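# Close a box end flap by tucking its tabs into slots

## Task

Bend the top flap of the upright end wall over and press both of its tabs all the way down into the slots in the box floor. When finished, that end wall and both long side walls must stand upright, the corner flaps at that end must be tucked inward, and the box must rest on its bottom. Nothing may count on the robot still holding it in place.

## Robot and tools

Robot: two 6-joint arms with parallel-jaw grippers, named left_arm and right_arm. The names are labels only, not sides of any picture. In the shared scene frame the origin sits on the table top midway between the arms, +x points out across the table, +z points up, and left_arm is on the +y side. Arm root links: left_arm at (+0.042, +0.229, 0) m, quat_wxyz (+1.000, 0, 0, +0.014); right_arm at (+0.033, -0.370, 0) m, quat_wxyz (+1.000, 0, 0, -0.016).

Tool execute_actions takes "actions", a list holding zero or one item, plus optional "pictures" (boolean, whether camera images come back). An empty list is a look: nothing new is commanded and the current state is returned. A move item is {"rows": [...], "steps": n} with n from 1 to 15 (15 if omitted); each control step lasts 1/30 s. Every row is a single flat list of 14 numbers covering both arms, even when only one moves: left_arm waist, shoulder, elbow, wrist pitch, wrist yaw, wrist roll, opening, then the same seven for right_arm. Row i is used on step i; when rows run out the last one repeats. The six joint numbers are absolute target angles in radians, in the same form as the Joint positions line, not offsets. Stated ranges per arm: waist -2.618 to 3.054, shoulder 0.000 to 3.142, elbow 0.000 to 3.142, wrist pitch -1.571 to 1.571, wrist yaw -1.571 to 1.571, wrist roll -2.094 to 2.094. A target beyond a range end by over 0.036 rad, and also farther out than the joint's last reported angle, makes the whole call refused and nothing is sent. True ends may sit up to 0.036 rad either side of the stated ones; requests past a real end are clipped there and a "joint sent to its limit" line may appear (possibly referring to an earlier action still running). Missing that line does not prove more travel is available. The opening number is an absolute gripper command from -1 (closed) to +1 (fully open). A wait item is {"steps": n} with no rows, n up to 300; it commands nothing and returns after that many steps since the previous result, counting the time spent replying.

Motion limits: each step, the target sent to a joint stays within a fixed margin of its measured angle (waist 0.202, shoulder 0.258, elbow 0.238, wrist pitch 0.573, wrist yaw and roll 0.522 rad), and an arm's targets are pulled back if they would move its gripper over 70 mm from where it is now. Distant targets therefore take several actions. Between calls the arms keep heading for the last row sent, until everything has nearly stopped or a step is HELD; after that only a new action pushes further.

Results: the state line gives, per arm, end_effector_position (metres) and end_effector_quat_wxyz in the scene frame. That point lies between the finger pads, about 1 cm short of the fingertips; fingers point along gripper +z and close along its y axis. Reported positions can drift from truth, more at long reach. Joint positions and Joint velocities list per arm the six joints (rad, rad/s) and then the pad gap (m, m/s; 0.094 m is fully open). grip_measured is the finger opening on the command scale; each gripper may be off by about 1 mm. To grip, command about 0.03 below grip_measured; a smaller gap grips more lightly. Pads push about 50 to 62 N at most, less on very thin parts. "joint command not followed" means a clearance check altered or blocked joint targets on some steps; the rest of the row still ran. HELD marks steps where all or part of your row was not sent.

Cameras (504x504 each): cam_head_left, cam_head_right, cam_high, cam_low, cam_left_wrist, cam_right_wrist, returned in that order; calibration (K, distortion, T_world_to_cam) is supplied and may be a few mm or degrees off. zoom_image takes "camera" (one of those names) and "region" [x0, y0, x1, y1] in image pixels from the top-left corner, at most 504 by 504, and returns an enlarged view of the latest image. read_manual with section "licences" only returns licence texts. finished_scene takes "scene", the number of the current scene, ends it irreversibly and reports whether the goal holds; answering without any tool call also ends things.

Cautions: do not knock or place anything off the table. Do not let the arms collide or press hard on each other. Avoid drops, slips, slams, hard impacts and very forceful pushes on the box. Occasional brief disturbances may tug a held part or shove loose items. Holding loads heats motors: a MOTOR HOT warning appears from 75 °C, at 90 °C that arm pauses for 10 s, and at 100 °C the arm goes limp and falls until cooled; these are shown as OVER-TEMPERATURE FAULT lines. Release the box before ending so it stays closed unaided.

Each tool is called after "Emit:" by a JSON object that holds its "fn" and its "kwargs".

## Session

Emit:
{"fn": "execute_actions", "kwargs": {"actions": []}}

Scene clock: 0.00 s of 4500.00 s.
left_arm: end_effector_position=(+0.4282, +0.2471, +0.3928) grip_measured=-0.383 end_effector_quat_wxyz=(+0.692, -0.010, +0.722, +0.021) | right_arm: end_effector_position=(+0.4152, -0.3826, +0.4002) grip_measured=-0.390 end_effector_quat_wxyz=(+0.701, +0.010, +0.713, -0.019)
Joint positions: left_arm=[ 0.016  1.064  1.039 -0.016 -0.     0.017  0.029] | right_arm=[ 0.001  1.047  1.036 -0.007  0.011 -0.013  0.029]
Joint velocities: left_arm=[ 0.007 -0.007  0.012  0.007 -0.007  0.081  0.   ] | right_arm=[-0.002  0.002 -0.002 -0.022 -0.051  0.007  0.   ]
Motor temperatures (°C, as the motors report them): left_arm=[19 25 22 23 19 21] | right_arm=[20 23 22 20 20 20]

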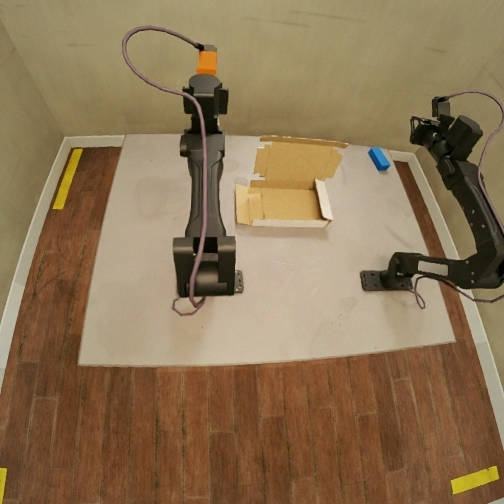

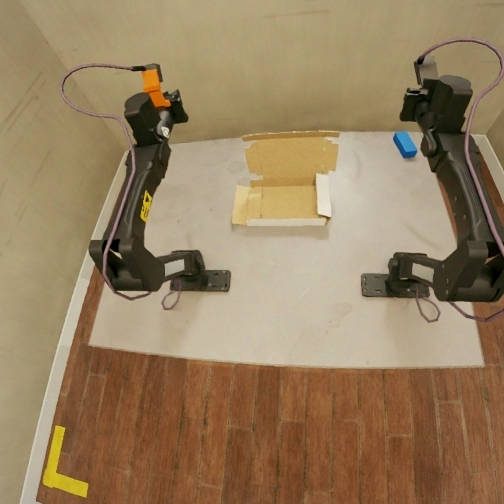

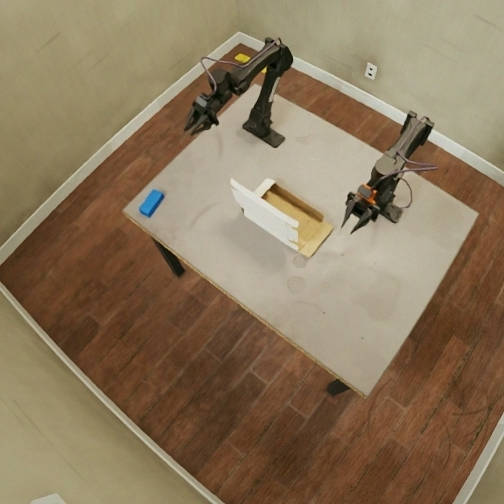

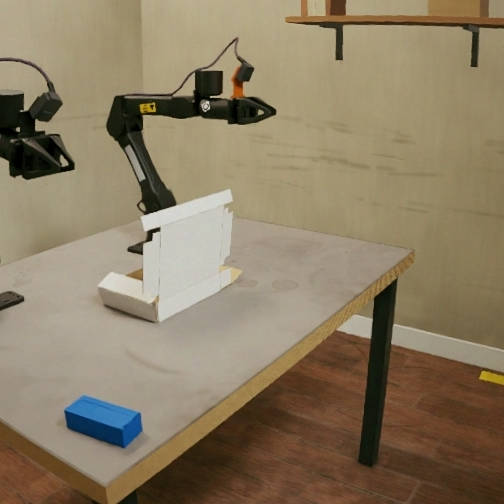

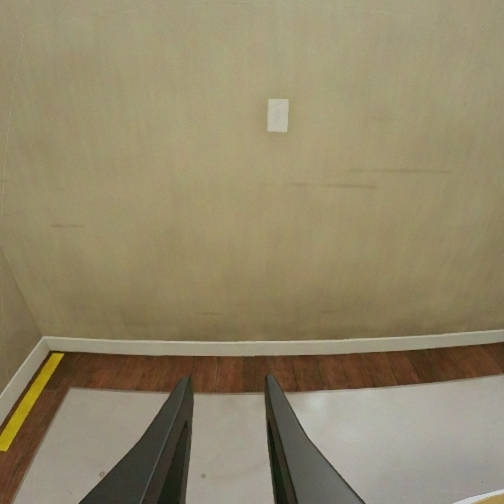

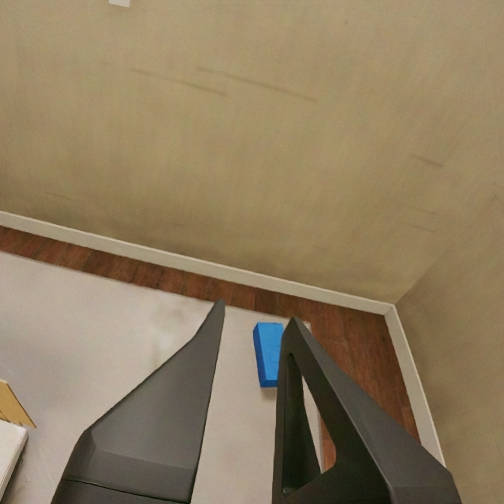

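Emit:
{"fn": "execute_actions", "kwargs": {"actions": [{"rows":[[0.016,1.064,1.039,-0.016,0,0,-0.4, 0,1.6,1.45,-1.4,0,0.655,-0.15]]}], "pictures": false}}

Emit:
{"fn": "execute_actions", "kwargs": {"actions": [{"steps":15}], "pictures": false}}

Emit:
{"fn": "execute_actions", "kwargs": {"actions": [{"rows":[[0.016,1.064,1.039,-0.016,0,0,-0.4, 0.687,1.6,1.45,-1.4,0,0.655,-0.15]]}], "pictures": false}}

Emit:
{"fn": "execute_actions", "kwargs": {"actions": [{"steps":15}], "pictures": false}}

Emit:
{"fn": "execute_actions", "kwargs": {"actions": [{"rows":[[0.016,1.064,1.039,-0.016,0,0,-0.4, 0.687,1.79,1.47,-1.19,0,0.655,-0.15]]}], "pictures": false}}

Emit:
{"fn": "execute_actions", "kwargs": {"actions": [{"steps":20}]}}

Scene clock: 18.67 s of 4500.00 s.
left_arm: end_effector_position=(+0.4282, +0.2471, +0.3935) grip_measured=-0.398 end_effector_quat_wxyz=(+0.693, -0.013, +0.721, +0.017) | right_arm: end_effector_position=(+0.3725, -0.3802, +0.1384) grip_measured=-0.152 end_effector_quat_wxyz=(+0.098, +0.305, +0.947, +0.025)
Joint positions: left_arm=[ 0.016  1.064  1.039 -0.014 -0.     0.007  0.028] | right_arm=[ 0.001  1.637  1.396 -1.128  0.006  0.592  0.04 ]
Joint velocities: left_arm=[ 0.002  0.007  0.007 -0.051  0.022  0.037  0.   ] | right_arm=[-0.007  0.002 -0.007 -2.015 -0.081  0.388 -0.001]
Motor temperatures (°C, as the motors report them): left_arm=[19 25 24 28 19 21] | right_arm=[20 24 24 24 20 20]
Steps of this call (steps 1 to 90: nothing new was sent; then 15.17 s passed at rest; steps 91 to 105: all 15 steps of this action). Readings (joint positions):
91: left_arm=[0.016 1.064 1.039 -0.016 -0.000 0.015] | right_arm=[0.001 1.067 1.068 -0.072 0.010 0.047]
92: left_arm=[0.016 1.064 1.039 -0.016 -0.000 0.013] | right_arm=[0.001 1.117 1.138 -0.172 0.009 0.133]
94: left_arm=[0.016 1.064 1.039 -0.015 -0.000 0.011] | right_arm=[0.001 1.254 1.291 -0.349 0.008 0.298]
98: left_arm=[0.016 1.064 1.039 -0.014 -0.000 0.008] | right_arm=[0.001 1.460 1.390 -0.557 0.008 0.439]
105: the state above

Scene clock: 19.17 s of 4500.00 s.
left_arm: end_effector_position=(+0.4282, +0.2471, +0.3935) grip_measured=-0.398 end_effector_quat_wxyz=(+0.693, -0.014, +0.721, +0.017) | right_arm: end_effector_position=(+0.3128, -0.3781, +0.1406) grip_measured=-0.152 end_effector_quat_wxyz=(-0.013, +0.332, +0.943, -0.006)
Joint positions: left_arm=[ 0.016  1.064  1.039 -0.014 -0.     0.006  0.028] | right_arm=[ 0.001  1.627  1.413 -1.386  0.004  0.647  0.04 ]
Joint velocities: left_arm=[ 0.007 -0.012 -0.007  0.051 -0.081  0.051 -0.001] | right_arm=[-0.007  0.002  0.012  0.022 -0.051  0.051  0.   ]
Motor temperatures (°C, as the motors report them): left_arm=[19 25 24 28 19 21] | right_arm=[20 24 24 24 20 20]
Steps of this call (steps 1 to 15: the robot went on to your last target). Readings (joint positions):
1: left_arm=[0.016 1.064 1.039 -0.014 -0.000 0.007] | right_arm=[0.001 1.636 1.396 -1.188 0.005 0.604]
2: left_arm=[0.016 1.064 1.039 -0.014 -0.000 0.007] | right_arm=[0.001 1.634 1.400 -1.236 0.005 0.613]
4: left_arm=[0.016 1.064 1.039 -0.014 -0.000 0.006] | right_arm=[0.001 1.630 1.407 -1.300 0.005 0.626]
8: left_arm=[0.016 1.064 1.039 -0.014 -0.000 0.006] | right_arm=[0.001 1.627 1.413 -1.359 0.005 0.639]
15: the state above

Scene clock: 19.67 s of 4500.00 s.
left_arm: end_effector_position=(+0.4282, +0.2471, +0.3935) grip_measured=-0.398 end_effector_quat_wxyz=(+0.693, -0.014, +0.721, +0.017) | right_arm: end_effector_position=(+0.2502, -0.1944, +0.1406) grip_measured=-0.152 end_effector_quat_wxyz=(-0.017, -0.009, +1.000, -0.004)
Joint positions: left_arm=[ 0.016  1.064  1.039 -0.014 -0.     0.006  0.028] | right_arm=[ 0.7    1.627  1.413 -1.389 -0.013  0.65   0.04 ]
Joint velocities: left_arm=[ 0.017  0.017  0.002 -0.022  0.051  0.007 -0.   ] | right_arm=[-0.129 -0.012 -0.017 -0.037  0.022 -0.051 -0.   ]
Motor temperatures (°C, as the motors report them): left_arm=[19 25 24 28 19 21] | right_arm=[20 24 24 24 20 20]
Steps of this call (steps 1 to 15: all 15 steps of this action). Readings (joint positions):
1: left_arm=[0.016 1.064 1.039 -0.014 -0.000 0.006] | right_arm=[0.022 1.627 1.413 -1.387 0.014 0.648]
2: left_arm=[0.016 1.064 1.039 -0.014 -0.000 0.006] | right_arm=[0.070 1.627 1.413 -1.388 0.022 0.650]
4: left_arm=[0.016 1.064 1.039 -0.014 -0.000 0.006] | right_arm=[0.210 1.627 1.413 -1.387 0.018 0.650]
8: left_arm=[0.016 1.064 1.039 -0.014 -0.000 0.006] | right_arm=[0.502 1.627 1.413 -1.386 0.008 0.650]
15: the state above

Scene clock: 20.17 s of 4500.00 s.
left_arm: end_effector_position=(+0.4282, +0.2471, +0.3935) grip_measured=-0.398 end_effector_quat_wxyz=(+0.693, -0.014, +0.721, +0.017) | right_arm: end_effector_position=(+0.2514, -0.1969, +0.1406) grip_measured=-0.152 end_effector_quat_wxyz=(-0.017, -0.005, +1.000, -0.007)
Joint positions: left_arm=[ 0.016  1.064  1.039 -0.014 -0.     0.006  0.028] | right_arm=[ 0.692  1.627  1.413 -1.391 -0.01   0.65   0.04 ]
Joint velocities: left_arm=[-0.002 -0.007  0.002 -0.081  0.037  0.022 -0.   ] | right_arm=[ 0.002 -0.007 -0.007 -0.022 -0.007 -0.11   0.001]
Motor temperatures (°C, as the motors report them): left_arm=[19 25 24 28 19 21] | right_arm=[20 24 24 23 20 20]
Steps of this call (steps 1 to 15: the robot went on to your last target). Readings (joint positions):
1: left_arm=[0.016 1.064 1.039 -0.014 -0.000 0.006] | right_arm=[0.696 1.627 1.413 -1.390 -0.012 0.650]
2: left_arm=[0.016 1.064 1.039 -0.014 -0.000 0.006] | right_arm=[0.694 1.627 1.413 -1.390 -0.011 0.650]
4: left_arm=[0.016 1.064 1.039 -0.014 -0.000 0.006] | right_arm=[0.692 1.627 1.413 -1.391 -0.010 0.650]
8: left_arm=[0.016 1.064 1.039 -0.014 -0.000 0.006] | right_arm=[0.692 1.627 1.413 -1.391 -0.010 0.650]
15: the state above
All arms were judged still, so your last target was given up. Only a new action makes them travel on or press farther. Fingers that are still opening or closing keep moving.

Scene clock: 20.67 s of 4500.00 s.
left_arm: end_effector_position=(+0.4282, +0.2471, +0.3935) grip_measured=-0.398 end_effector_quat_wxyz=(+0.693, -0.014, +0.721, +0.017) | right_arm: end_effector_position=(+0.2947, -0.1633, +0.0934) grip_measured=-0.152 end_effector_quat_wxyz=(-0.005, -0.005, +1.000, +0.002)
Joint positions: left_arm=[ 0.016  1.064  1.039 -0.014 -0.     0.006  0.028] | right_arm=[ 0.692  1.817  1.447 -1.205 -0.01   0.65   0.04 ]
Joint velocities: left_arm=[0.012 0.002 0.022 0.037 0.022 0.022 0.   ] | right_arm=[-0.002  0.002  0.007 -0.007 -0.022  0.095 -0.001]
Motor temperatures (°C, as the motors report them): left_arm=[19 25 24 28 19 21] | right_arm=[20 24 24 23 20 20]
Steps of this call (steps 1 to 15: all 15 steps of this action). Readings (joint positions):
1: left_arm=[0.016 1.064 1.039 -0.014 -0.000 0.006] | right_arm=[0.692 1.640 1.418 -1.385 -0.010 0.650]
2: left_arm=[0.016 1.064 1.039 -0.014 -0.000 0.006] | right_arm=[0.692 1.665 1.433 -1.365 -0.010 0.650]
4: left_arm=[0.016 1.064 1.039 -0.014 -0.000 0.006] | right_arm=[0.692 1.735 1.447 -1.297 -0.010 0.650]
8: left_arm=[0.016 1.064 1.039 -0.014 -0.000 0.006] | right_arm=[0.692 1.818 1.447 -1.226 -0.010 0.650]
15: the state above

Scene clock: 21.33 s of 4500.00 s.
left_arm: end_effector_position=(+0.4282, +0.2471, +0.3935) grip_measured=-0.398 end_effector_quat_wxyz=(+0.693, -0.014, +0.721, +0.017) | right_arm: end_effector_position=(+0.2954, -0.1627, +0.0934) grip_measured=-0.152 end_effector_quat_wxyz=(-0.004, -0.005, +1.000, +0.003)
Joint positions: left_arm=[ 0.016  1.064  1.039 -0.014 -0.     0.006  0.028] | right_arm=[ 0.692  1.817  1.447 -1.202 -0.01   0.65   0.04 ]
Joint velocities: left_arm=[ 0.012 -0.007  0.007  0.051  0.022 -0.051 -0.   ] | right_arm=[-0.002 -0.027  0.012 -0.007 -0.007  0.051 -0.001]
Motor temperatures (°C, as the motors report them): left_arm=[19 25 24 28 19 21] | right_arm=[20 24 24 23 20 20]
Steps of this call (steps 1 to 15: the robot went on to your last target; steps 16 to 20: nothing new was sent). Readings (joint positions):
1: left_arm=[0.016 1.064 1.039 -0.014 -0.000 0.006] | right_arm=[0.692 1.817 1.447 -1.204 -0.010 0.650]
2: left_arm=[0.016 1.064 1.039 -0.014 -0.000 0.006] | right_arm=[0.692 1.817 1.447 -1.203 -0.010 0.650]
4: left_arm=[0.016 1.064 1.039 -0.014 -0.000 0.006] | right_arm=[0.692 1.817 1.447 -1.203 -0.010 0.650]
8: left_arm=[0.016 1.064 1.039 -0.014 -0.000 0.006] | right_arm=[0.692 1.817 1.447 -1.202 -0.010 0.650]
20: the state above
All arms were judged still, so your last target was given up. Only a new action makes them travel on or press farther. Fingers that are still opening or closing keep moving.
camera_calibration (this result's frames):
cam_left_wrist: T_world_to_cam=[[-0.00946763, -0.999955, 0.00019532, 0.24338], [-0.513376, 0.00469305, -0.858151, 0.611538], [0.858111, -0.00822493, -0.513398, -0.0611633], [0, 0, 0, 1]] pos_world=[0.368738, 0.239996, 0.493344]
cam_right_wrist: T_world_to_cam=[[0.293472, -0.955211, -0.0380378, -0.235426], [-0.791725, -0.265158, 0.550329, 0.176529], [-0.535766, -0.13139, -0.834081, 0.325163], [0, 0, 0, 1]] pos_world=[0.383064, -0.13535, 0.165108]

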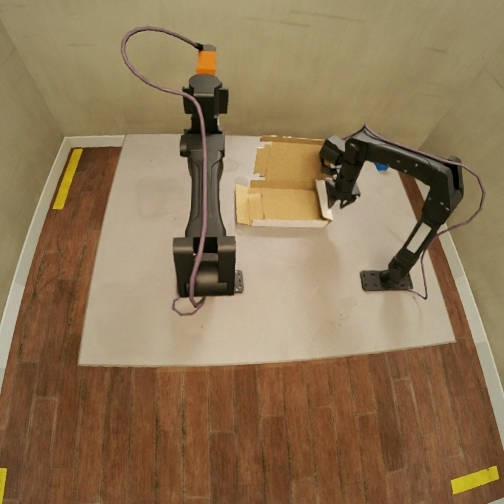

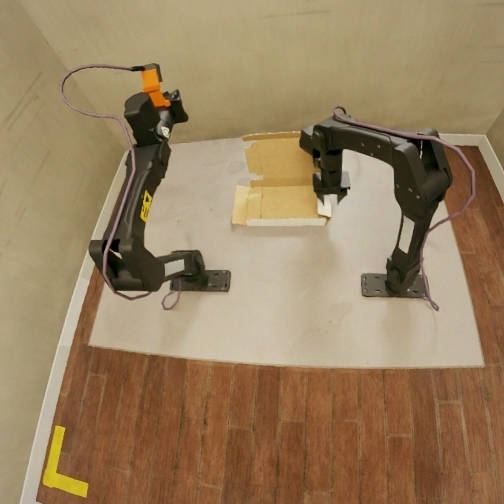

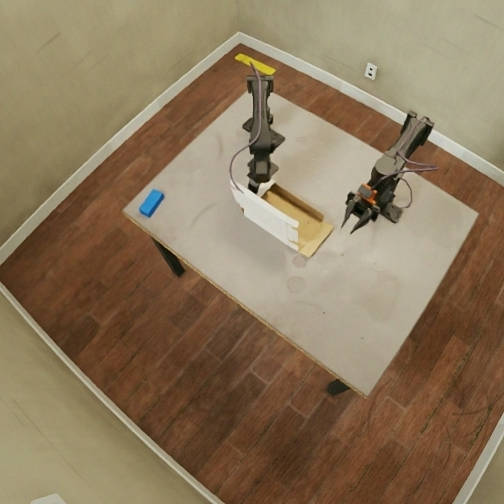

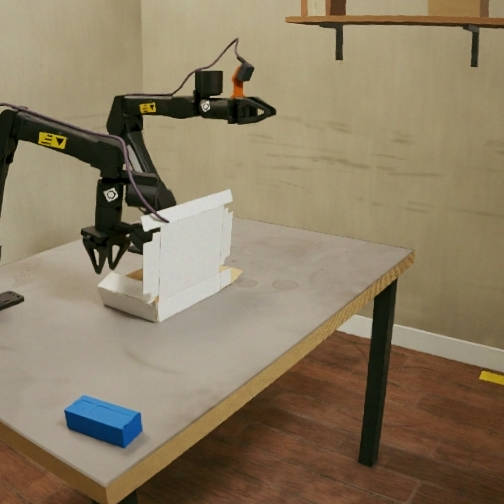

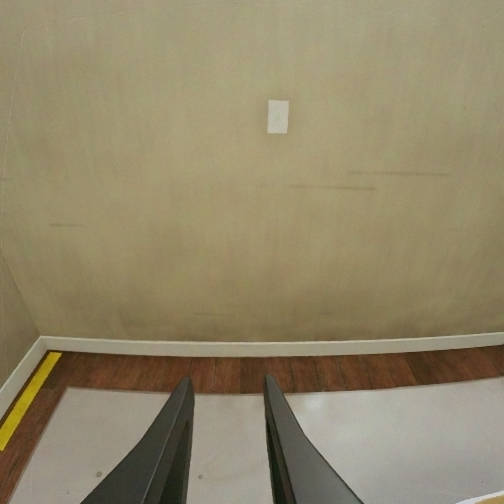

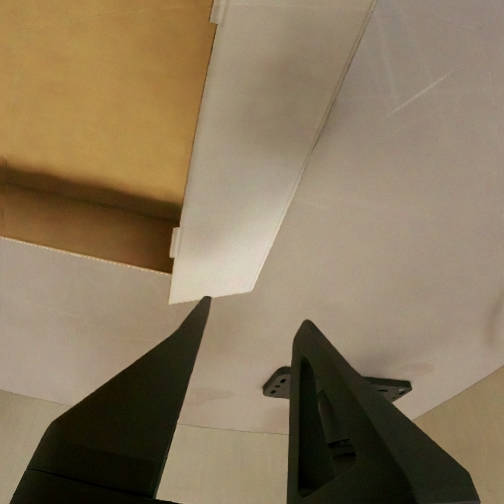

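Emit:
{"fn": "execute_actions", "kwargs": {"actions": [{"rows":[[0.016,1.064,1.039,-0.016,0,0,-0.4, 0.672,1.812,1.42,-1.15,0,0.64,-0.15],[0.016,1.064,1.039,-0.016,0,0,-0.4, 0.672,1.812,1.42,-1.15,0,0.64,-0.15],[0.016,1.064,1.039,-0.016,0,0,-0.4, 0.672,1.812,1.42,-1.15,0,0.64,-0.15],[0.016,1.064,1.039,-0.016,0,0,-0.4, 0.672,1.812,1.42,-1.15,0,0.64,-0.15],[0.016,1.064,1.039,-0.016,0,0,-0.4, 0.672,1.812,1.42,-1.15,0,0.64,-0.15],[0.016,1.064,1.039,-0.016,0,0,-0.4, 0.672,1.812,1.42,-1.15,0,0.64,-0.15],[0.016,1.064,1.039,-0.016,0,0,-0.4, 0.672,1.812,1.375,-1.097,0,0.64,-0.15],[0.016,1.064,1.039,-0.016,0,0,-0.4, 0.672,1.812,1.375,-1.097,0,0.64,-0.15],[0.016,1.064,1.039,-0.016,0,0,-0.4, 0.672,1.812,1.375,-1.097,0,0.64,-0.15],[0.016,1.064,1.039,-0.016,0,0,-0.4, 0.672,1.812,1.375,-1.097,0,0.64,-0.15],[0.016,1.064,1.039,-0.016,0,0,-0.4, 0.672,1.827,1.33,-1.04,0,0.64,-0.15]]}], "pictures": false}}

Emit:
{"fn": "execute_actions", "kwargs": {"actions": [{"rows":[[0.016,1.064,1.039,-0.016,0,0,-0.4, 0.672,1.842,1.285,-0.982,0,0.64,-0.15],[0.016,1.064,1.039,-0.016,0,0,-0.4, 0.672,1.842,1.285,-0.982,0,0.64,-0.15],[0.016,1.064,1.039,-0.016,0,0,-0.4, 0.672,1.842,1.285,-0.982,0,0.64,-0.15],[0.016,1.064,1.039,-0.016,0,0,-0.4, 0.672,1.842,1.285,-0.982,0,0.64,-0.15],[0.016,1.064,1.039,-0.016,0,0,-0.4, 0.672,1.842,1.285,-0.982,0,0.64,-0.15],[0.016,1.064,1.039,-0.016,0,0,-0.4, 0.672,1.857,1.24,-0.923,0,0.64,-0.15]]}], "pictures": false}}

Emit:
{"fn": "execute_actions", "kwargs": {"actions": [{"steps":15}]}}

Scene clock: 44.70 s of 4500.00 s.
left_arm: end_effector_position=(+0.4282, +0.2471, +0.3935) grip_measured=-0.398 end_effector_quat_wxyz=(+0.693, -0.014, +0.721, +0.017) | right_arm: end_effector_position=(+0.2983, -0.1674, +0.0672) grip_measured=-0.152 end_effector_quat_wxyz=(+0.002, +0.000, +1.000, +0.006)
Joint positions: left_arm=[ 0.016  1.064  1.039 -0.014 -0.     0.006  0.028] | right_arm=[ 0.677  1.823  1.348 -1.086 -0.008  0.646  0.04 ]
Joint velocities: left_arm=[ 0.002 -0.002 -0.012  0.007  0.037 -0.066 -0.   ] | right_arm=[-0.022  0.002 -0.061  0.081  0.022 -0.066  0.   ]
Motor temperatures (°C, as the motors report them): left_arm=[19 25 25 31 19 21] | right_arm=[20 27 24 21 20 20]
Steps of this call (steps 1 to 90: nothing new was sent; then 19.87 s passed at rest; steps 91 to 105: all 15 steps of this action). Readings (joint positions):
91: left_arm=[0.016 1.064 1.039 -0.014 -0.000 0.006] | right_arm=[0.691 1.817 1.446 -1.198 -0.010 0.650]
92: left_arm=[0.016 1.064 1.039 -0.014 -0.000 0.006] | right_arm=[0.689 1.817 1.444 -1.191 -0.010 0.649]
94: left_arm=[0.016 1.064 1.039 -0.014 -0.000 0.006] | right_arm=[0.682 1.817 1.439 -1.179 -0.010 0.648]
98: left_arm=[0.016 1.064 1.039 -0.014 -0.000 0.006] | right_arm=[0.677 1.817 1.420 -1.150 -0.008 0.647]
105: the state above

Scene clock: 45.20 s of 4500.00 s.
left_arm: end_effector_position=(+0.4282, +0.2471, +0.3935) grip_measured=-0.398 end_effector_quat_wxyz=(+0.693, -0.014, +0.721, +0.017) | right_arm: end_effector_position=(+0.3015, -0.1628, +0.0518) grip_measured=-0.152 end_effector_quat_wxyz=(+0.013, -0.002, +1.000, +0.021)
Joint positions: left_arm=[ 0.016  1.064  1.039 -0.014 -0.     0.006  0.028] | right_arm=[ 0.677  1.825  1.286 -0.986 -0.018  0.642  0.04 ]
Joint velocities: left_arm=[ 0.002  0.002  0.007  0.037 -0.007 -0.051 -0.   ] | right_arm=[-0.007 -0.007  0.002  0.066  0.022  0.022  0.   ]
Motor temperatures (°C, as the motors report them): left_arm=[19 25 25 31 19 21] | right_arm=[20 27 24 21 20 20]
Steps of this call (steps 1 to 15: all 15 steps of this action). Readings (joint positions):
1: left_arm=[0.016 1.064 1.039 -0.014 -0.000 0.006] | right_arm=[0.677 1.823 1.342 -1.077 -0.008 0.646]
2: left_arm=[0.016 1.064 1.039 -0.014 -0.000 0.006] | right_arm=[0.677 1.823 1.334 -1.065 -0.008 0.645]
4: left_arm=[0.016 1.064 1.039 -0.014 -0.000 0.006] | right_arm=[0.677 1.824 1.318 -1.041 -0.011 0.645]
8: left_arm=[0.016 1.064 1.039 -0.014 -0.000 0.006] | right_arm=[0.677 1.825 1.287 -0.996 -0.013 0.644]
15: the state above

Scene clock: 45.70 s of 4500.00 s.
left_arm: end_effector_position=(+0.4282, +0.2471, +0.3935) grip_measured=-0.398 end_effector_quat_wxyz=(+0.693, -0.014, +0.721, +0.017) | right_arm: end_effector_position=(+0.3022, -0.1619, +0.0519) grip_measured=-0.152 end_effector_quat_wxyz=(+0.015, -0.002, +1.000, +0.023)
Joint positions: left_arm=[ 0.016  1.064  1.039 -0.014 -0.     0.006  0.028] | right_arm=[ 0.677  1.825  1.286 -0.981 -0.019  0.642  0.04 ]
Joint velocities: left_arm=[ 0.007 -0.002 -0.022 -0.037 -0.022 -0.007  0.001] | right_arm=[ 0.012  0.012  0.002 -0.037  0.11   0.022  0.   ]
Motor temperatures (°C, as the motors report them): left_arm=[19 25 25 31 19 21] | right_arm=[20 27 24 21 20 20]
Steps of this call (steps 1 to 15: the robot went on to your last target). Readings (joint positions):
1: left_arm=[0.016 1.064 1.039 -0.014 -0.000 0.006] | right_arm=[0.677 1.825 1.286 -0.985 -0.018 0.642]
2: left_arm=[0.016 1.064 1.039 -0.014 -0.000 0.006] | right_arm=[0.677 1.825 1.286 -0.985 -0.018 0.642]
4: left_arm=[0.016 1.064 1.039 -0.014 -0.000 0.006] | right_arm=[0.677 1.825 1.286 -0.983 -0.019 0.642]
8: left_arm=[0.016 1.064 1.039 -0.014 -0.000 0.006] | right_arm=[0.677 1.825 1.286 -0.981 -0.019 0.642]
15: the state above
All arms were judged still, so your last target was given up. Only a new action makes them travel on or press farther. Fingers that are still opening or closing keep moving.
camera_calibration (this result's frames):
cam_left_wrist: T_world_to_cam=[[-0.00946763, -0.999955, 0.00019532, 0.24338], [-0.513376, 0.00469305, -0.858151, 0.611538], [0.858111, -0.00822493, -0.513398, -0.0611633], [0, 0, 0, 1]] pos_world=[0.368738, 0.239996, 0.493344]
cam_right_wrist: T_world_to_cam=[[0.288987, -0.955145, -0.0646926, -0.235463], [-0.812733, -0.280487, 0.510678, 0.210966], [-0.505917, -0.0950015, -0.857334, 0.292441], [0, 0, 0, 1]] pos_world=[0.387455, -0.137946, 0.127751]

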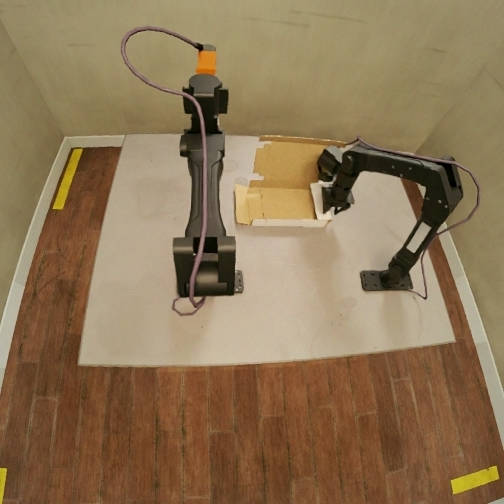

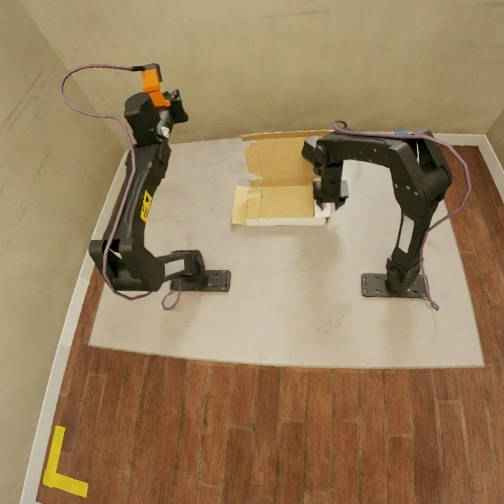

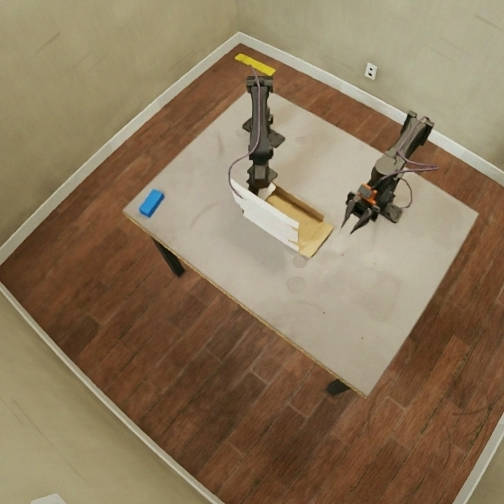

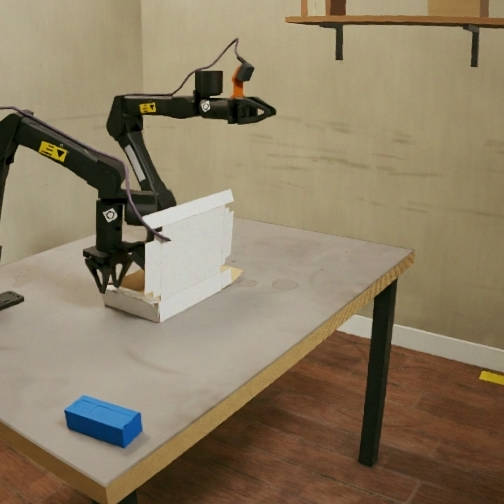

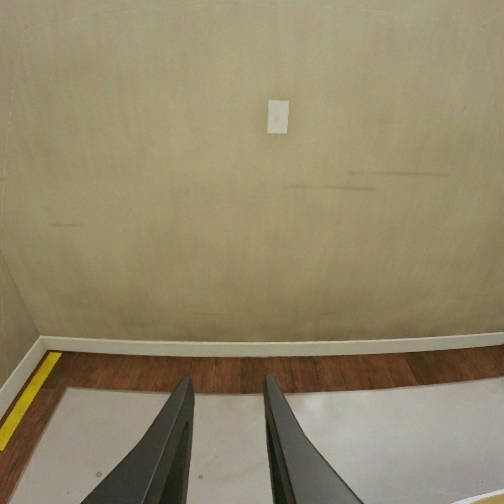

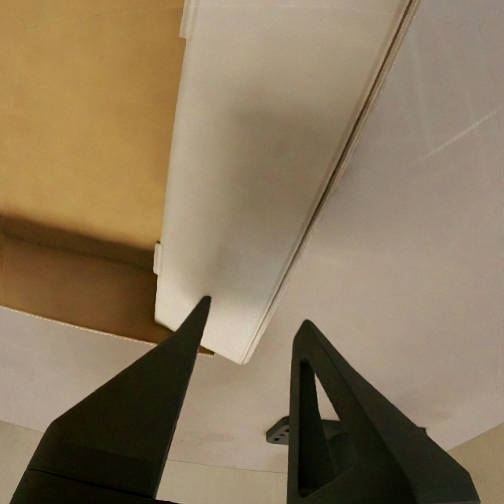

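Emit:
{"fn": "execute_actions", "kwargs": {"actions": [{"rows":[[0.016,1.064,1.039,-0.016,0,0,-0.4, 0.677,1.82,1.36,-1.06,0,0.64,-0.15],[0.016,1.064,1.039,-0.016,0,0,-0.4, 0.677,1.82,1.36,-1.06,0,0.64,-0.15],[0.016,1.064,1.039,-0.016,0,0,-0.4, 0.677,1.82,1.36,-1.06,0,0.64,-0.15],[0.016,1.064,1.039,-0.016,0,0,-0.4, 0.677,1.82,1.36,-1.06,0,0.64,-0.15],[0.016,1.064,1.039,-0.016,0,0,-0.4, 0.677,1.82,1.36,-1.06,0,0.64,-0.15],[0.016,1.064,1.039,-0.016,0,0,-0.4, 0.677,1.82,1.36,-1.06,0,0.64,-0.15],[0.016,1.064,1.039,-0.016,0,0,-0.4, 0.685,1.88,1.42,-1.07,0,0.65,-0.15]]}], "pictures": false}}

Emit:
{"fn": "execute_actions", "kwargs": {"actions": [{"rows":[[0.016,1.064,1.039,-0.016,0,0,-0.4, 0.685,1.9,1.36,-1.0,0,0.65,-0.15],[0.016,1.064,1.039,-0.016,0,0,-0.4, 0.685,1.9,1.36,-1.0,0,0.65,-0.15],[0.016,1.064,1.039,-0.016,0,0,-0.4, 0.685,1.9,1.36,-1.0,0,0.65,-0.15],[0.016,1.064,1.039,-0.016,0,0,-0.4, 0.685,1.9,1.36,-1.0,0,0.65,-0.15],[0.016,1.064,1.039,-0.016,0,0,-0.4, 0.685,1.9,1.36,-1.0,0,0.65,-0.15],[0.016,1.064,1.039,-0.016,0,0,-0.4, 0.685,1.92,1.31,-0.94,0,0.65,-0.15]]}], "pictures": false}}

Emit:
{"fn": "execute_actions", "kwargs": {"actions": [{"steps":15}]}}

Scene clock: 66.23 s of 4500.00 s.
left_arm: end_effector_position=(+0.4282, +0.2471, +0.3935) grip_measured=-0.398 end_effector_quat_wxyz=(+0.693, -0.014, +0.721, +0.017) | right_arm: end_effector_position=(+0.3101, -0.1579, +0.0587) grip_measured=-0.152 end_effector_quat_wxyz=(+0.005, -0.001, +1.000, +0.010)
Joint positions: left_arm=[ 0.016  1.064  1.039 -0.014 -0.     0.006  0.028] | right_arm=[ 0.677  1.878  1.385 -1.058 -0.01   0.643  0.04 ]
Joint velocities: left_arm=[-0.017 -0.002 -0.022 -0.051  0.022  0.007 -0.001] | right_arm=[-0.002  0.007 -0.002  0.007  0.022 -0.051 -0.001]
Motor temperatures (°C, as the motors report them): left_arm=[19 25 25 33 19 21] | right_arm=[20 26 23 21 20 20]
Steps of this call (steps 1 to 90: nothing new was sent; then 17.03 s passed at rest; steps 91 to 105: all 15 steps of this action). Readings (joint positions):
91: left_arm=[0.016 1.064 1.039 -0.014 -0.000 0.006] | right_arm=[0.677 1.825 1.293 -0.992 -0.019 0.642]
92: left_arm=[0.016 1.064 1.039 -0.014 -0.000 0.006] | right_arm=[0.677 1.826 1.305 -1.006 -0.018 0.642]
94: left_arm=[0.016 1.064 1.039 -0.014 -0.000 0.006] | right_arm=[0.677 1.826 1.322 -1.022 -0.015 0.642]
98: left_arm=[0.016 1.064 1.039 -0.014 -0.000 0.006] | right_arm=[0.677 1.844 1.354 -1.054 -0.012 0.643]
105: the state above

Scene clock: 66.73 s of 4500.00 s.
left_arm: end_effector_position=(+0.4282, +0.2471, +0.3935) grip_measured=-0.398 end_effector_quat_wxyz=(+0.693, -0.014, +0.721, +0.017) | right_arm: end_effector_position=(+0.3160, -0.1520, +0.0448) grip_measured=-0.152 end_effector_quat_wxyz=(+0.016, -0.002, +1.000, +0.021)
Joint positions: left_arm=[ 0.016  1.064  1.039 -0.014 -0.     0.006  0.028] | right_arm=[ 0.679  1.894  1.347 -0.973 -0.014  0.644  0.04 ]
Joint velocities: left_arm=[-0.017 -0.007  0.017 -0.022 -0.022  0.022 -0.   ] | right_arm=[ 0.002  0.012 -0.007 -0.007  0.007 -0.11  -0.001]
Motor temperatures (°C, as the motors report them): left_arm=[19 25 25 33 19 21] | right_arm=[20 26 23 21 20 20]
Steps of this call (steps 1 to 15: all 15 steps of this action). Readings (joint positions):
1: left_arm=[0.016 1.064 1.039 -0.014 -0.000 0.006] | right_arm=[0.677 1.879 1.385 -1.056 -0.010 0.644]
2: left_arm=[0.016 1.064 1.039 -0.014 -0.000 0.006] | right_arm=[0.677 1.880 1.385 -1.049 -0.010 0.644]
4: left_arm=[0.016 1.064 1.039 -0.014 -0.000 0.006] | right_arm=[0.677 1.887 1.385 -1.034 -0.010 0.644]
8: left_arm=[0.016 1.064 1.039 -0.014 -0.000 0.006] | right_arm=[0.677 1.894 1.357 -0.989 -0.011 0.644]
15: the state above

Scene clock: 67.23 s of 4500.00 s.
left_arm: end_effector_position=(+0.4282, +0.2471, +0.3935) grip_measured=-0.398 end_effector_quat_wxyz=(+0.693, -0.014, +0.721, +0.017) | right_arm: end_effector_position=(+0.3160, -0.1520, +0.0448) grip_measured=-0.152 end_effector_quat_wxyz=(+0.016, -0.002, +1.000, +0.021)
Joint positions: left_arm=[ 0.016  1.064  1.039 -0.014 -0.     0.006  0.028] | right_arm=[ 0.679  1.894  1.347 -0.973 -0.014  0.644  0.04 ]
Joint velocities: left_arm=[-0.007  0.012 -0.002 -0.037 -0.066 -0.022  0.   ] | right_arm=[-0.002 -0.007 -0.017 -0.037 -0.051 -0.066  0.001]
Motor temperatures (°C, as the motors report them): left_arm=[19 25 25 33 19 21] | right_arm=[20 26 23 21 20 20]
Steps of this call (steps 1 to 15: the robot went on to your last target). Readings (joint positions):
1: left_arm=[0.016 1.064 1.039 -0.014 -0.000 0.006] | right_arm=[0.679 1.894 1.347 -0.973 -0.014 0.644]
2: left_arm=[0.016 1.064 1.039 -0.014 -0.000 0.006] | right_arm=[0.679 1.894 1.347 -0.973 -0.014 0.644]
4: left_arm=[0.016 1.064 1.039 -0.014 -0.000 0.006] | right_arm=[0.679 1.894 1.347 -0.973 -0.014 0.644]
8: left_arm=[0.016 1.064 1.039 -0.014 -0.000 0.006] | right_arm=[0.679 1.894 1.347 -0.973 -0.014 0.644]
15: the state above
All arms were judged still, so your last target was given up. Only a new action makes them travel on or press farther. Fingers that are still opening or closing keep moving.
camera_calibration (this result's frames):
cam_left_wrist: T_world_to_cam=[[-0.00946763, -0.999955, 0.00019532, 0.24338], [-0.513376, 0.00469305, -0.858151, 0.611538], [0.858111, -0.00822493, -0.513398, -0.0611633], [0, 0, 0, 1]] pos_world=[0.368738, 0.239996, 0.493344]
cam_right_wrist: T_world_to_cam=[[0.288597, -0.955566, -0.06004, -0.230627], [-0.814819, -0.27805, 0.508682, 0.229686], [-0.502774, -0.0978824, -0.858858, 0.292915], [0, 0, 0, 1]] pos_world=[0.400981, -0.127844, 0.120888]

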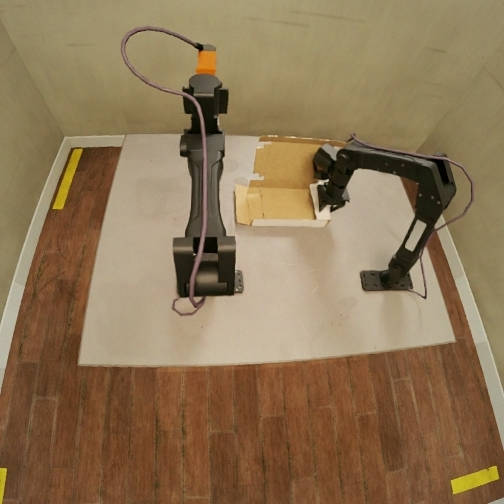

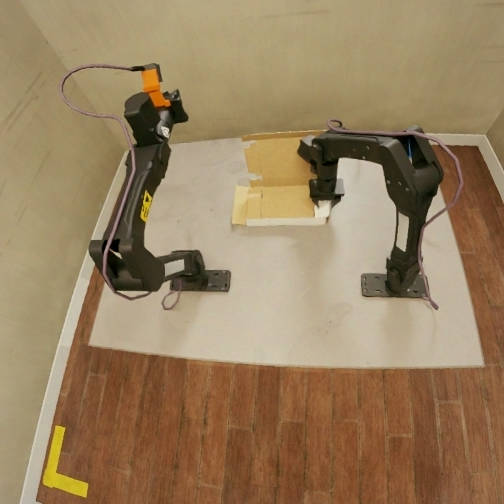

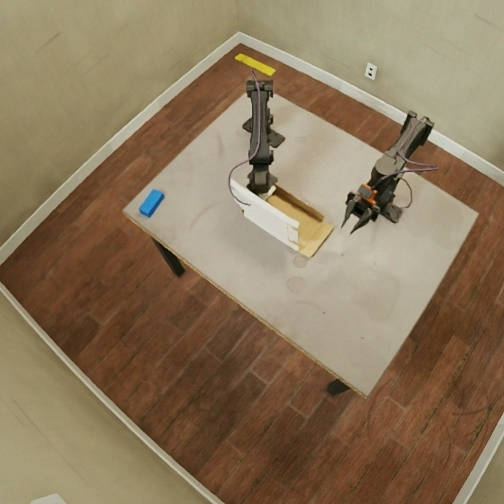

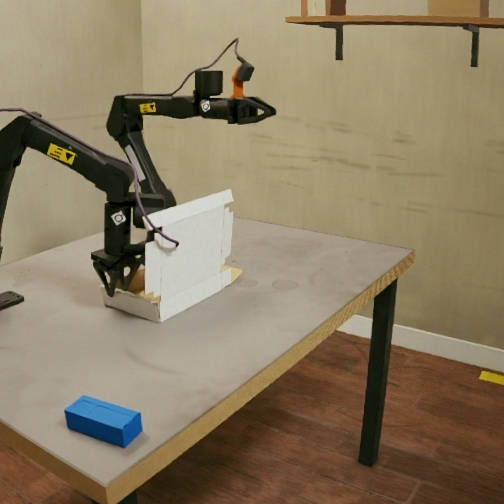

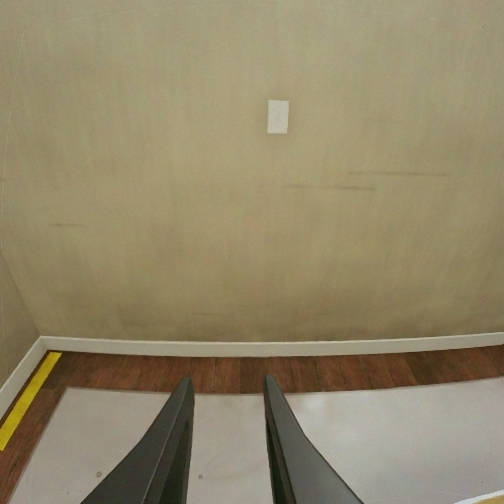

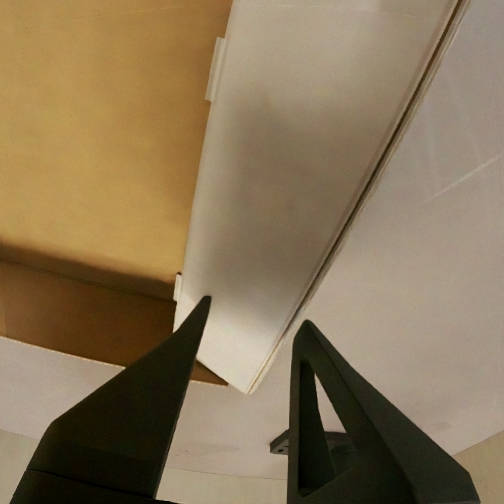

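Same state as before; repeat the press-and-close.

Emit:
{"fn": "execute_actions", "kwargs": {"actions": [{"rows":[[0.016,1.064,1.039,-0.016,0,0,-0.4, 0.675,1.94,1.3,-0.93,0,0.65,-0.5]]}], "pictures": false}}

Emit:
{"fn": "execute_actions", "kwargs": {"actions": [{"rows":[[0.016,1.064,1.039,-0.016,0,0,-0.4, 0.66,1.94,1.3,-0.93,0,0.65,-1]]}], "pictures": false}}

Emit:
{"fn": "execute_actions", "kwargs": {"actions": [{"steps":15}]}}

Scene clock: 73.73 s of 4500.00 s.
left_arm: end_effector_position=(+0.4282, +0.2471, +0.3935) grip_measured=-0.398 end_effector_quat_wxyz=(+0.693, -0.014, +0.721, +0.017) | right_arm: end_effector_position=(+0.3167, -0.1513, +0.0433) grip_measured=-0.495 end_effector_quat_wxyz=(+0.018, -0.001, +1.000, +0.023)
Joint positions: left_arm=[ 0.016  1.064  1.039 -0.014 -0.     0.006  0.028] | right_arm=[ 0.678  1.894  1.341 -0.96  -0.015  0.644  0.024]
Joint velocities: left_arm=[-0.007  0.002  0.002 -0.007 -0.037 -0.022  0.002] | right_arm=[-0.002  0.002 -0.007 -0.007  0.037 -0.066  0.   ]
Motor temperatures (°C, as the motors report them): left_arm=[19 25 25 34 19 21] | right_arm=[20 26 23 21 20 20]
Steps of this call (steps 1 to 90: nothing new was sent; then 3.00 s passed at rest; steps 91 to 105: all 15 steps of this action). Readings (joint positions):
91: left_arm=[0.016 1.064 1.039 -0.014 -0.000 0.006] | right_arm=[0.679 1.894 1.346 -0.970 -0.016 0.644]
92: left_arm=[0.016 1.064 1.039 -0.014 -0.000 0.006] | right_arm=[0.679 1.894 1.345 -0.965 -0.016 0.644]
94: left_arm=[0.016 1.064 1.039 -0.014 -0.000 0.006] | right_arm=[0.678 1.894 1.342 -0.963 -0.016 0.644]
98: left_arm=[0.016 1.064 1.039 -0.014 -0.000 0.006] | right_arm=[0.678 1.894 1.341 -0.960 -0.015 0.644]
105: the state above

Scene clock: 74.23 s of 4500.00 s.
left_arm: end_effector_position=(+0.4282, +0.2471, +0.3935) grip_measured=-0.398 end_effector_quat_wxyz=(+0.693, -0.014, +0.721, +0.017) | right_arm: end_effector_position=(+0.3185, -0.1538, +0.0409) grip_measured=-0.902 end_effector_quat_wxyz=(+0.017, +0.003, +1.000, +0.023)
Joint positions: left_arm=[ 0.016  1.064  1.039 -0.014 -0.     0.006  0.028] | right_arm=[ 0.669  1.899  1.337 -0.955 -0.017  0.644  0.005]
Joint velocities: left_arm=[ 0.022 -0.002  0.002  0.022  0.022 -0.022 -0.   ] | right_arm=[ 0.002 -0.032  0.002  0.066 -0.022 -0.051  0.   ]
Motor temperatures (°C, as the motors report them): left_arm=[19 25 25 34 19 21] | right_arm=[20 26 23 21 20 20]
Steps of this call (steps 1 to 15: all 15 steps of this action). Readings (joint positions):
1: left_arm=[0.016 1.064 1.039 -0.014 -0.000 0.006] | right_arm=[0.677 1.894 1.341 -0.960 -0.015 0.644]
2: left_arm=[0.016 1.064 1.039 -0.014 -0.000 0.006] | right_arm=[0.675 1.894 1.340 -0.961 -0.015 0.644]
4: left_arm=[0.016 1.064 1.039 -0.014 -0.000 0.006] | right_arm=[0.670 1.899 1.337 -0.955 -0.016 0.644]
8: left_arm=[0.016 1.064 1.039 -0.014 -0.000 0.006] | right_arm=[0.669 1.899 1.337 -0.955 -0.017 0.644]
15: the state above

Scene clock: 74.73 s of 4500.00 s.
left_arm: end_effector_position=(+0.4282, +0.2471, +0.3935) grip_measured=-0.398 end_effector_quat_wxyz=(+0.693, -0.014, +0.721, +0.017) | right_arm: end_effector_position=(+0.3185, -0.1538, +0.0409) grip_measured=-0.902 end_effector_quat_wxyz=(+0.017, +0.003, +1.000, +0.023)
Joint positions: left_arm=[ 0.016  1.064  1.039 -0.014 -0.     0.006  0.028] | right_arm=[ 0.669  1.899  1.337 -0.955 -0.017  0.644  0.005]
Joint velocities: left_arm=[ 0.007 -0.002  0.007  0.007 -0.022  0.066 -0.   ] | right_arm=[-0.007 -0.002 -0.012 -0.037  0.051 -0.022  0.001]
Motor temperatures (°C, as the motors report them): left_arm=[19 25 25 34 19 21] | right_arm=[20 26 23 21 20 20]
Steps of this call (steps 1 to 15: the robot went on to your last target). Readings (joint positions):
1: left_arm=[0.016 1.064 1.039 -0.014 -0.000 0.006] | right_arm=[0.669 1.899 1.337 -0.955 -0.017 0.644]
2: left_arm=[0.016 1.064 1.039 -0.014 -0.000 0.006] | right_arm=[0.669 1.899 1.337 -0.955 -0.017 0.644]
4: left_arm=[0.016 1.064 1.039 -0.014 -0.000 0.006] | right_arm=[0.669 1.899 1.337 -0.955 -0.017 0.644]
8: left_arm=[0.016 1.064 1.039 -0.014 -0.000 0.006] | right_arm=[0.669 1.899 1.337 -0.955 -0.017 0.644]
15: the state above
All arms were judged still, so your last target was given up. Only a new action makes them travel on or press farther. Fingers that are still opening or closing keep moving.
camera_calibration (this result's frames):
cam_left_wrist: T_world_to_cam=[[-0.00946763, -0.999955, 0.00019532, 0.24338], [-0.513376, 0.00469305, -0.858151, 0.611538], [0.858111, -0.00822493, -0.513398, -0.0611633], [0, 0, 0, 1]] pos_world=[0.368738, 0.239996, 0.493344]
cam_right_wrist: T_world_to_cam=[[0.278939, -0.958152, -0.0643216, -0.230446], [-0.817793, -0.272121, 0.507115, 0.235086], [-0.503396, -0.0888525, -0.859475, 0.292294], [0, 0, 0, 1]] pos_world=[0.403672, -0.130859, 0.117181]

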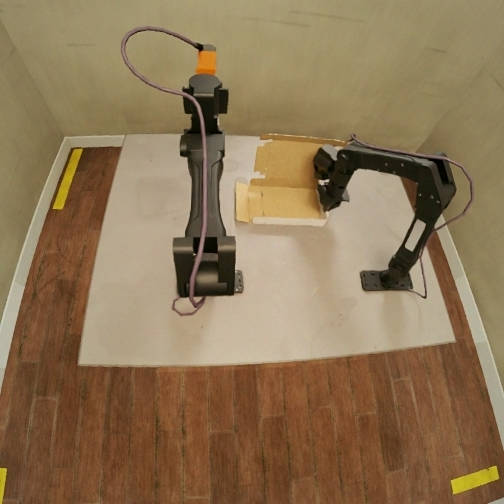

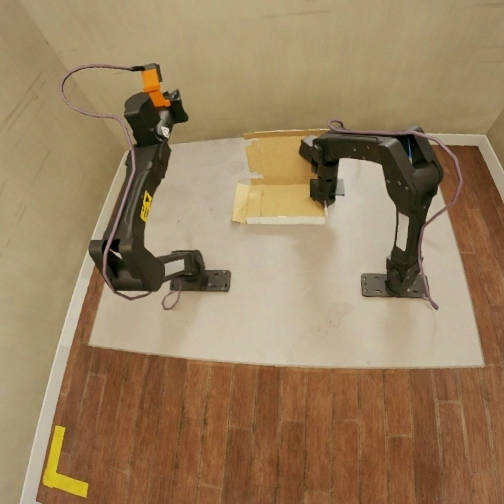

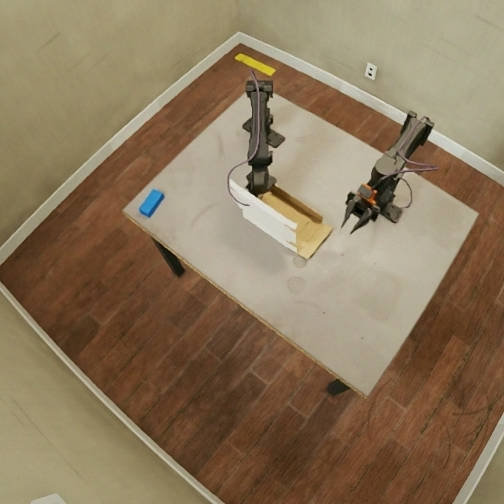

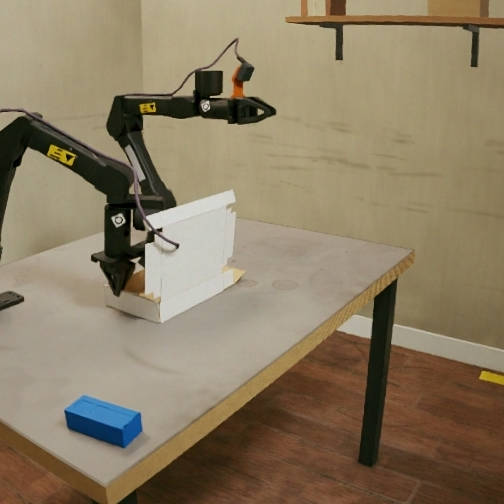

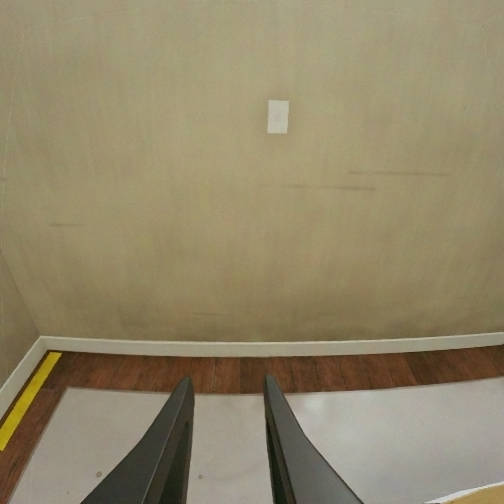

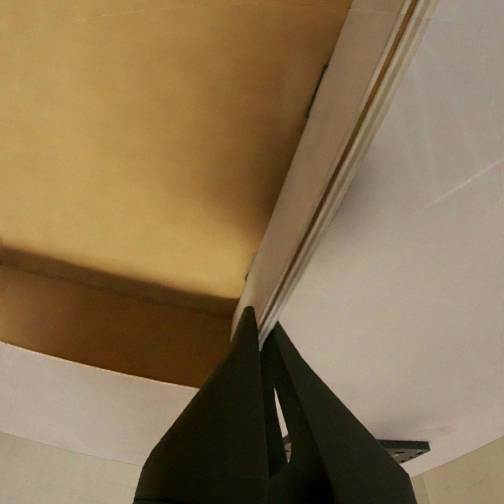

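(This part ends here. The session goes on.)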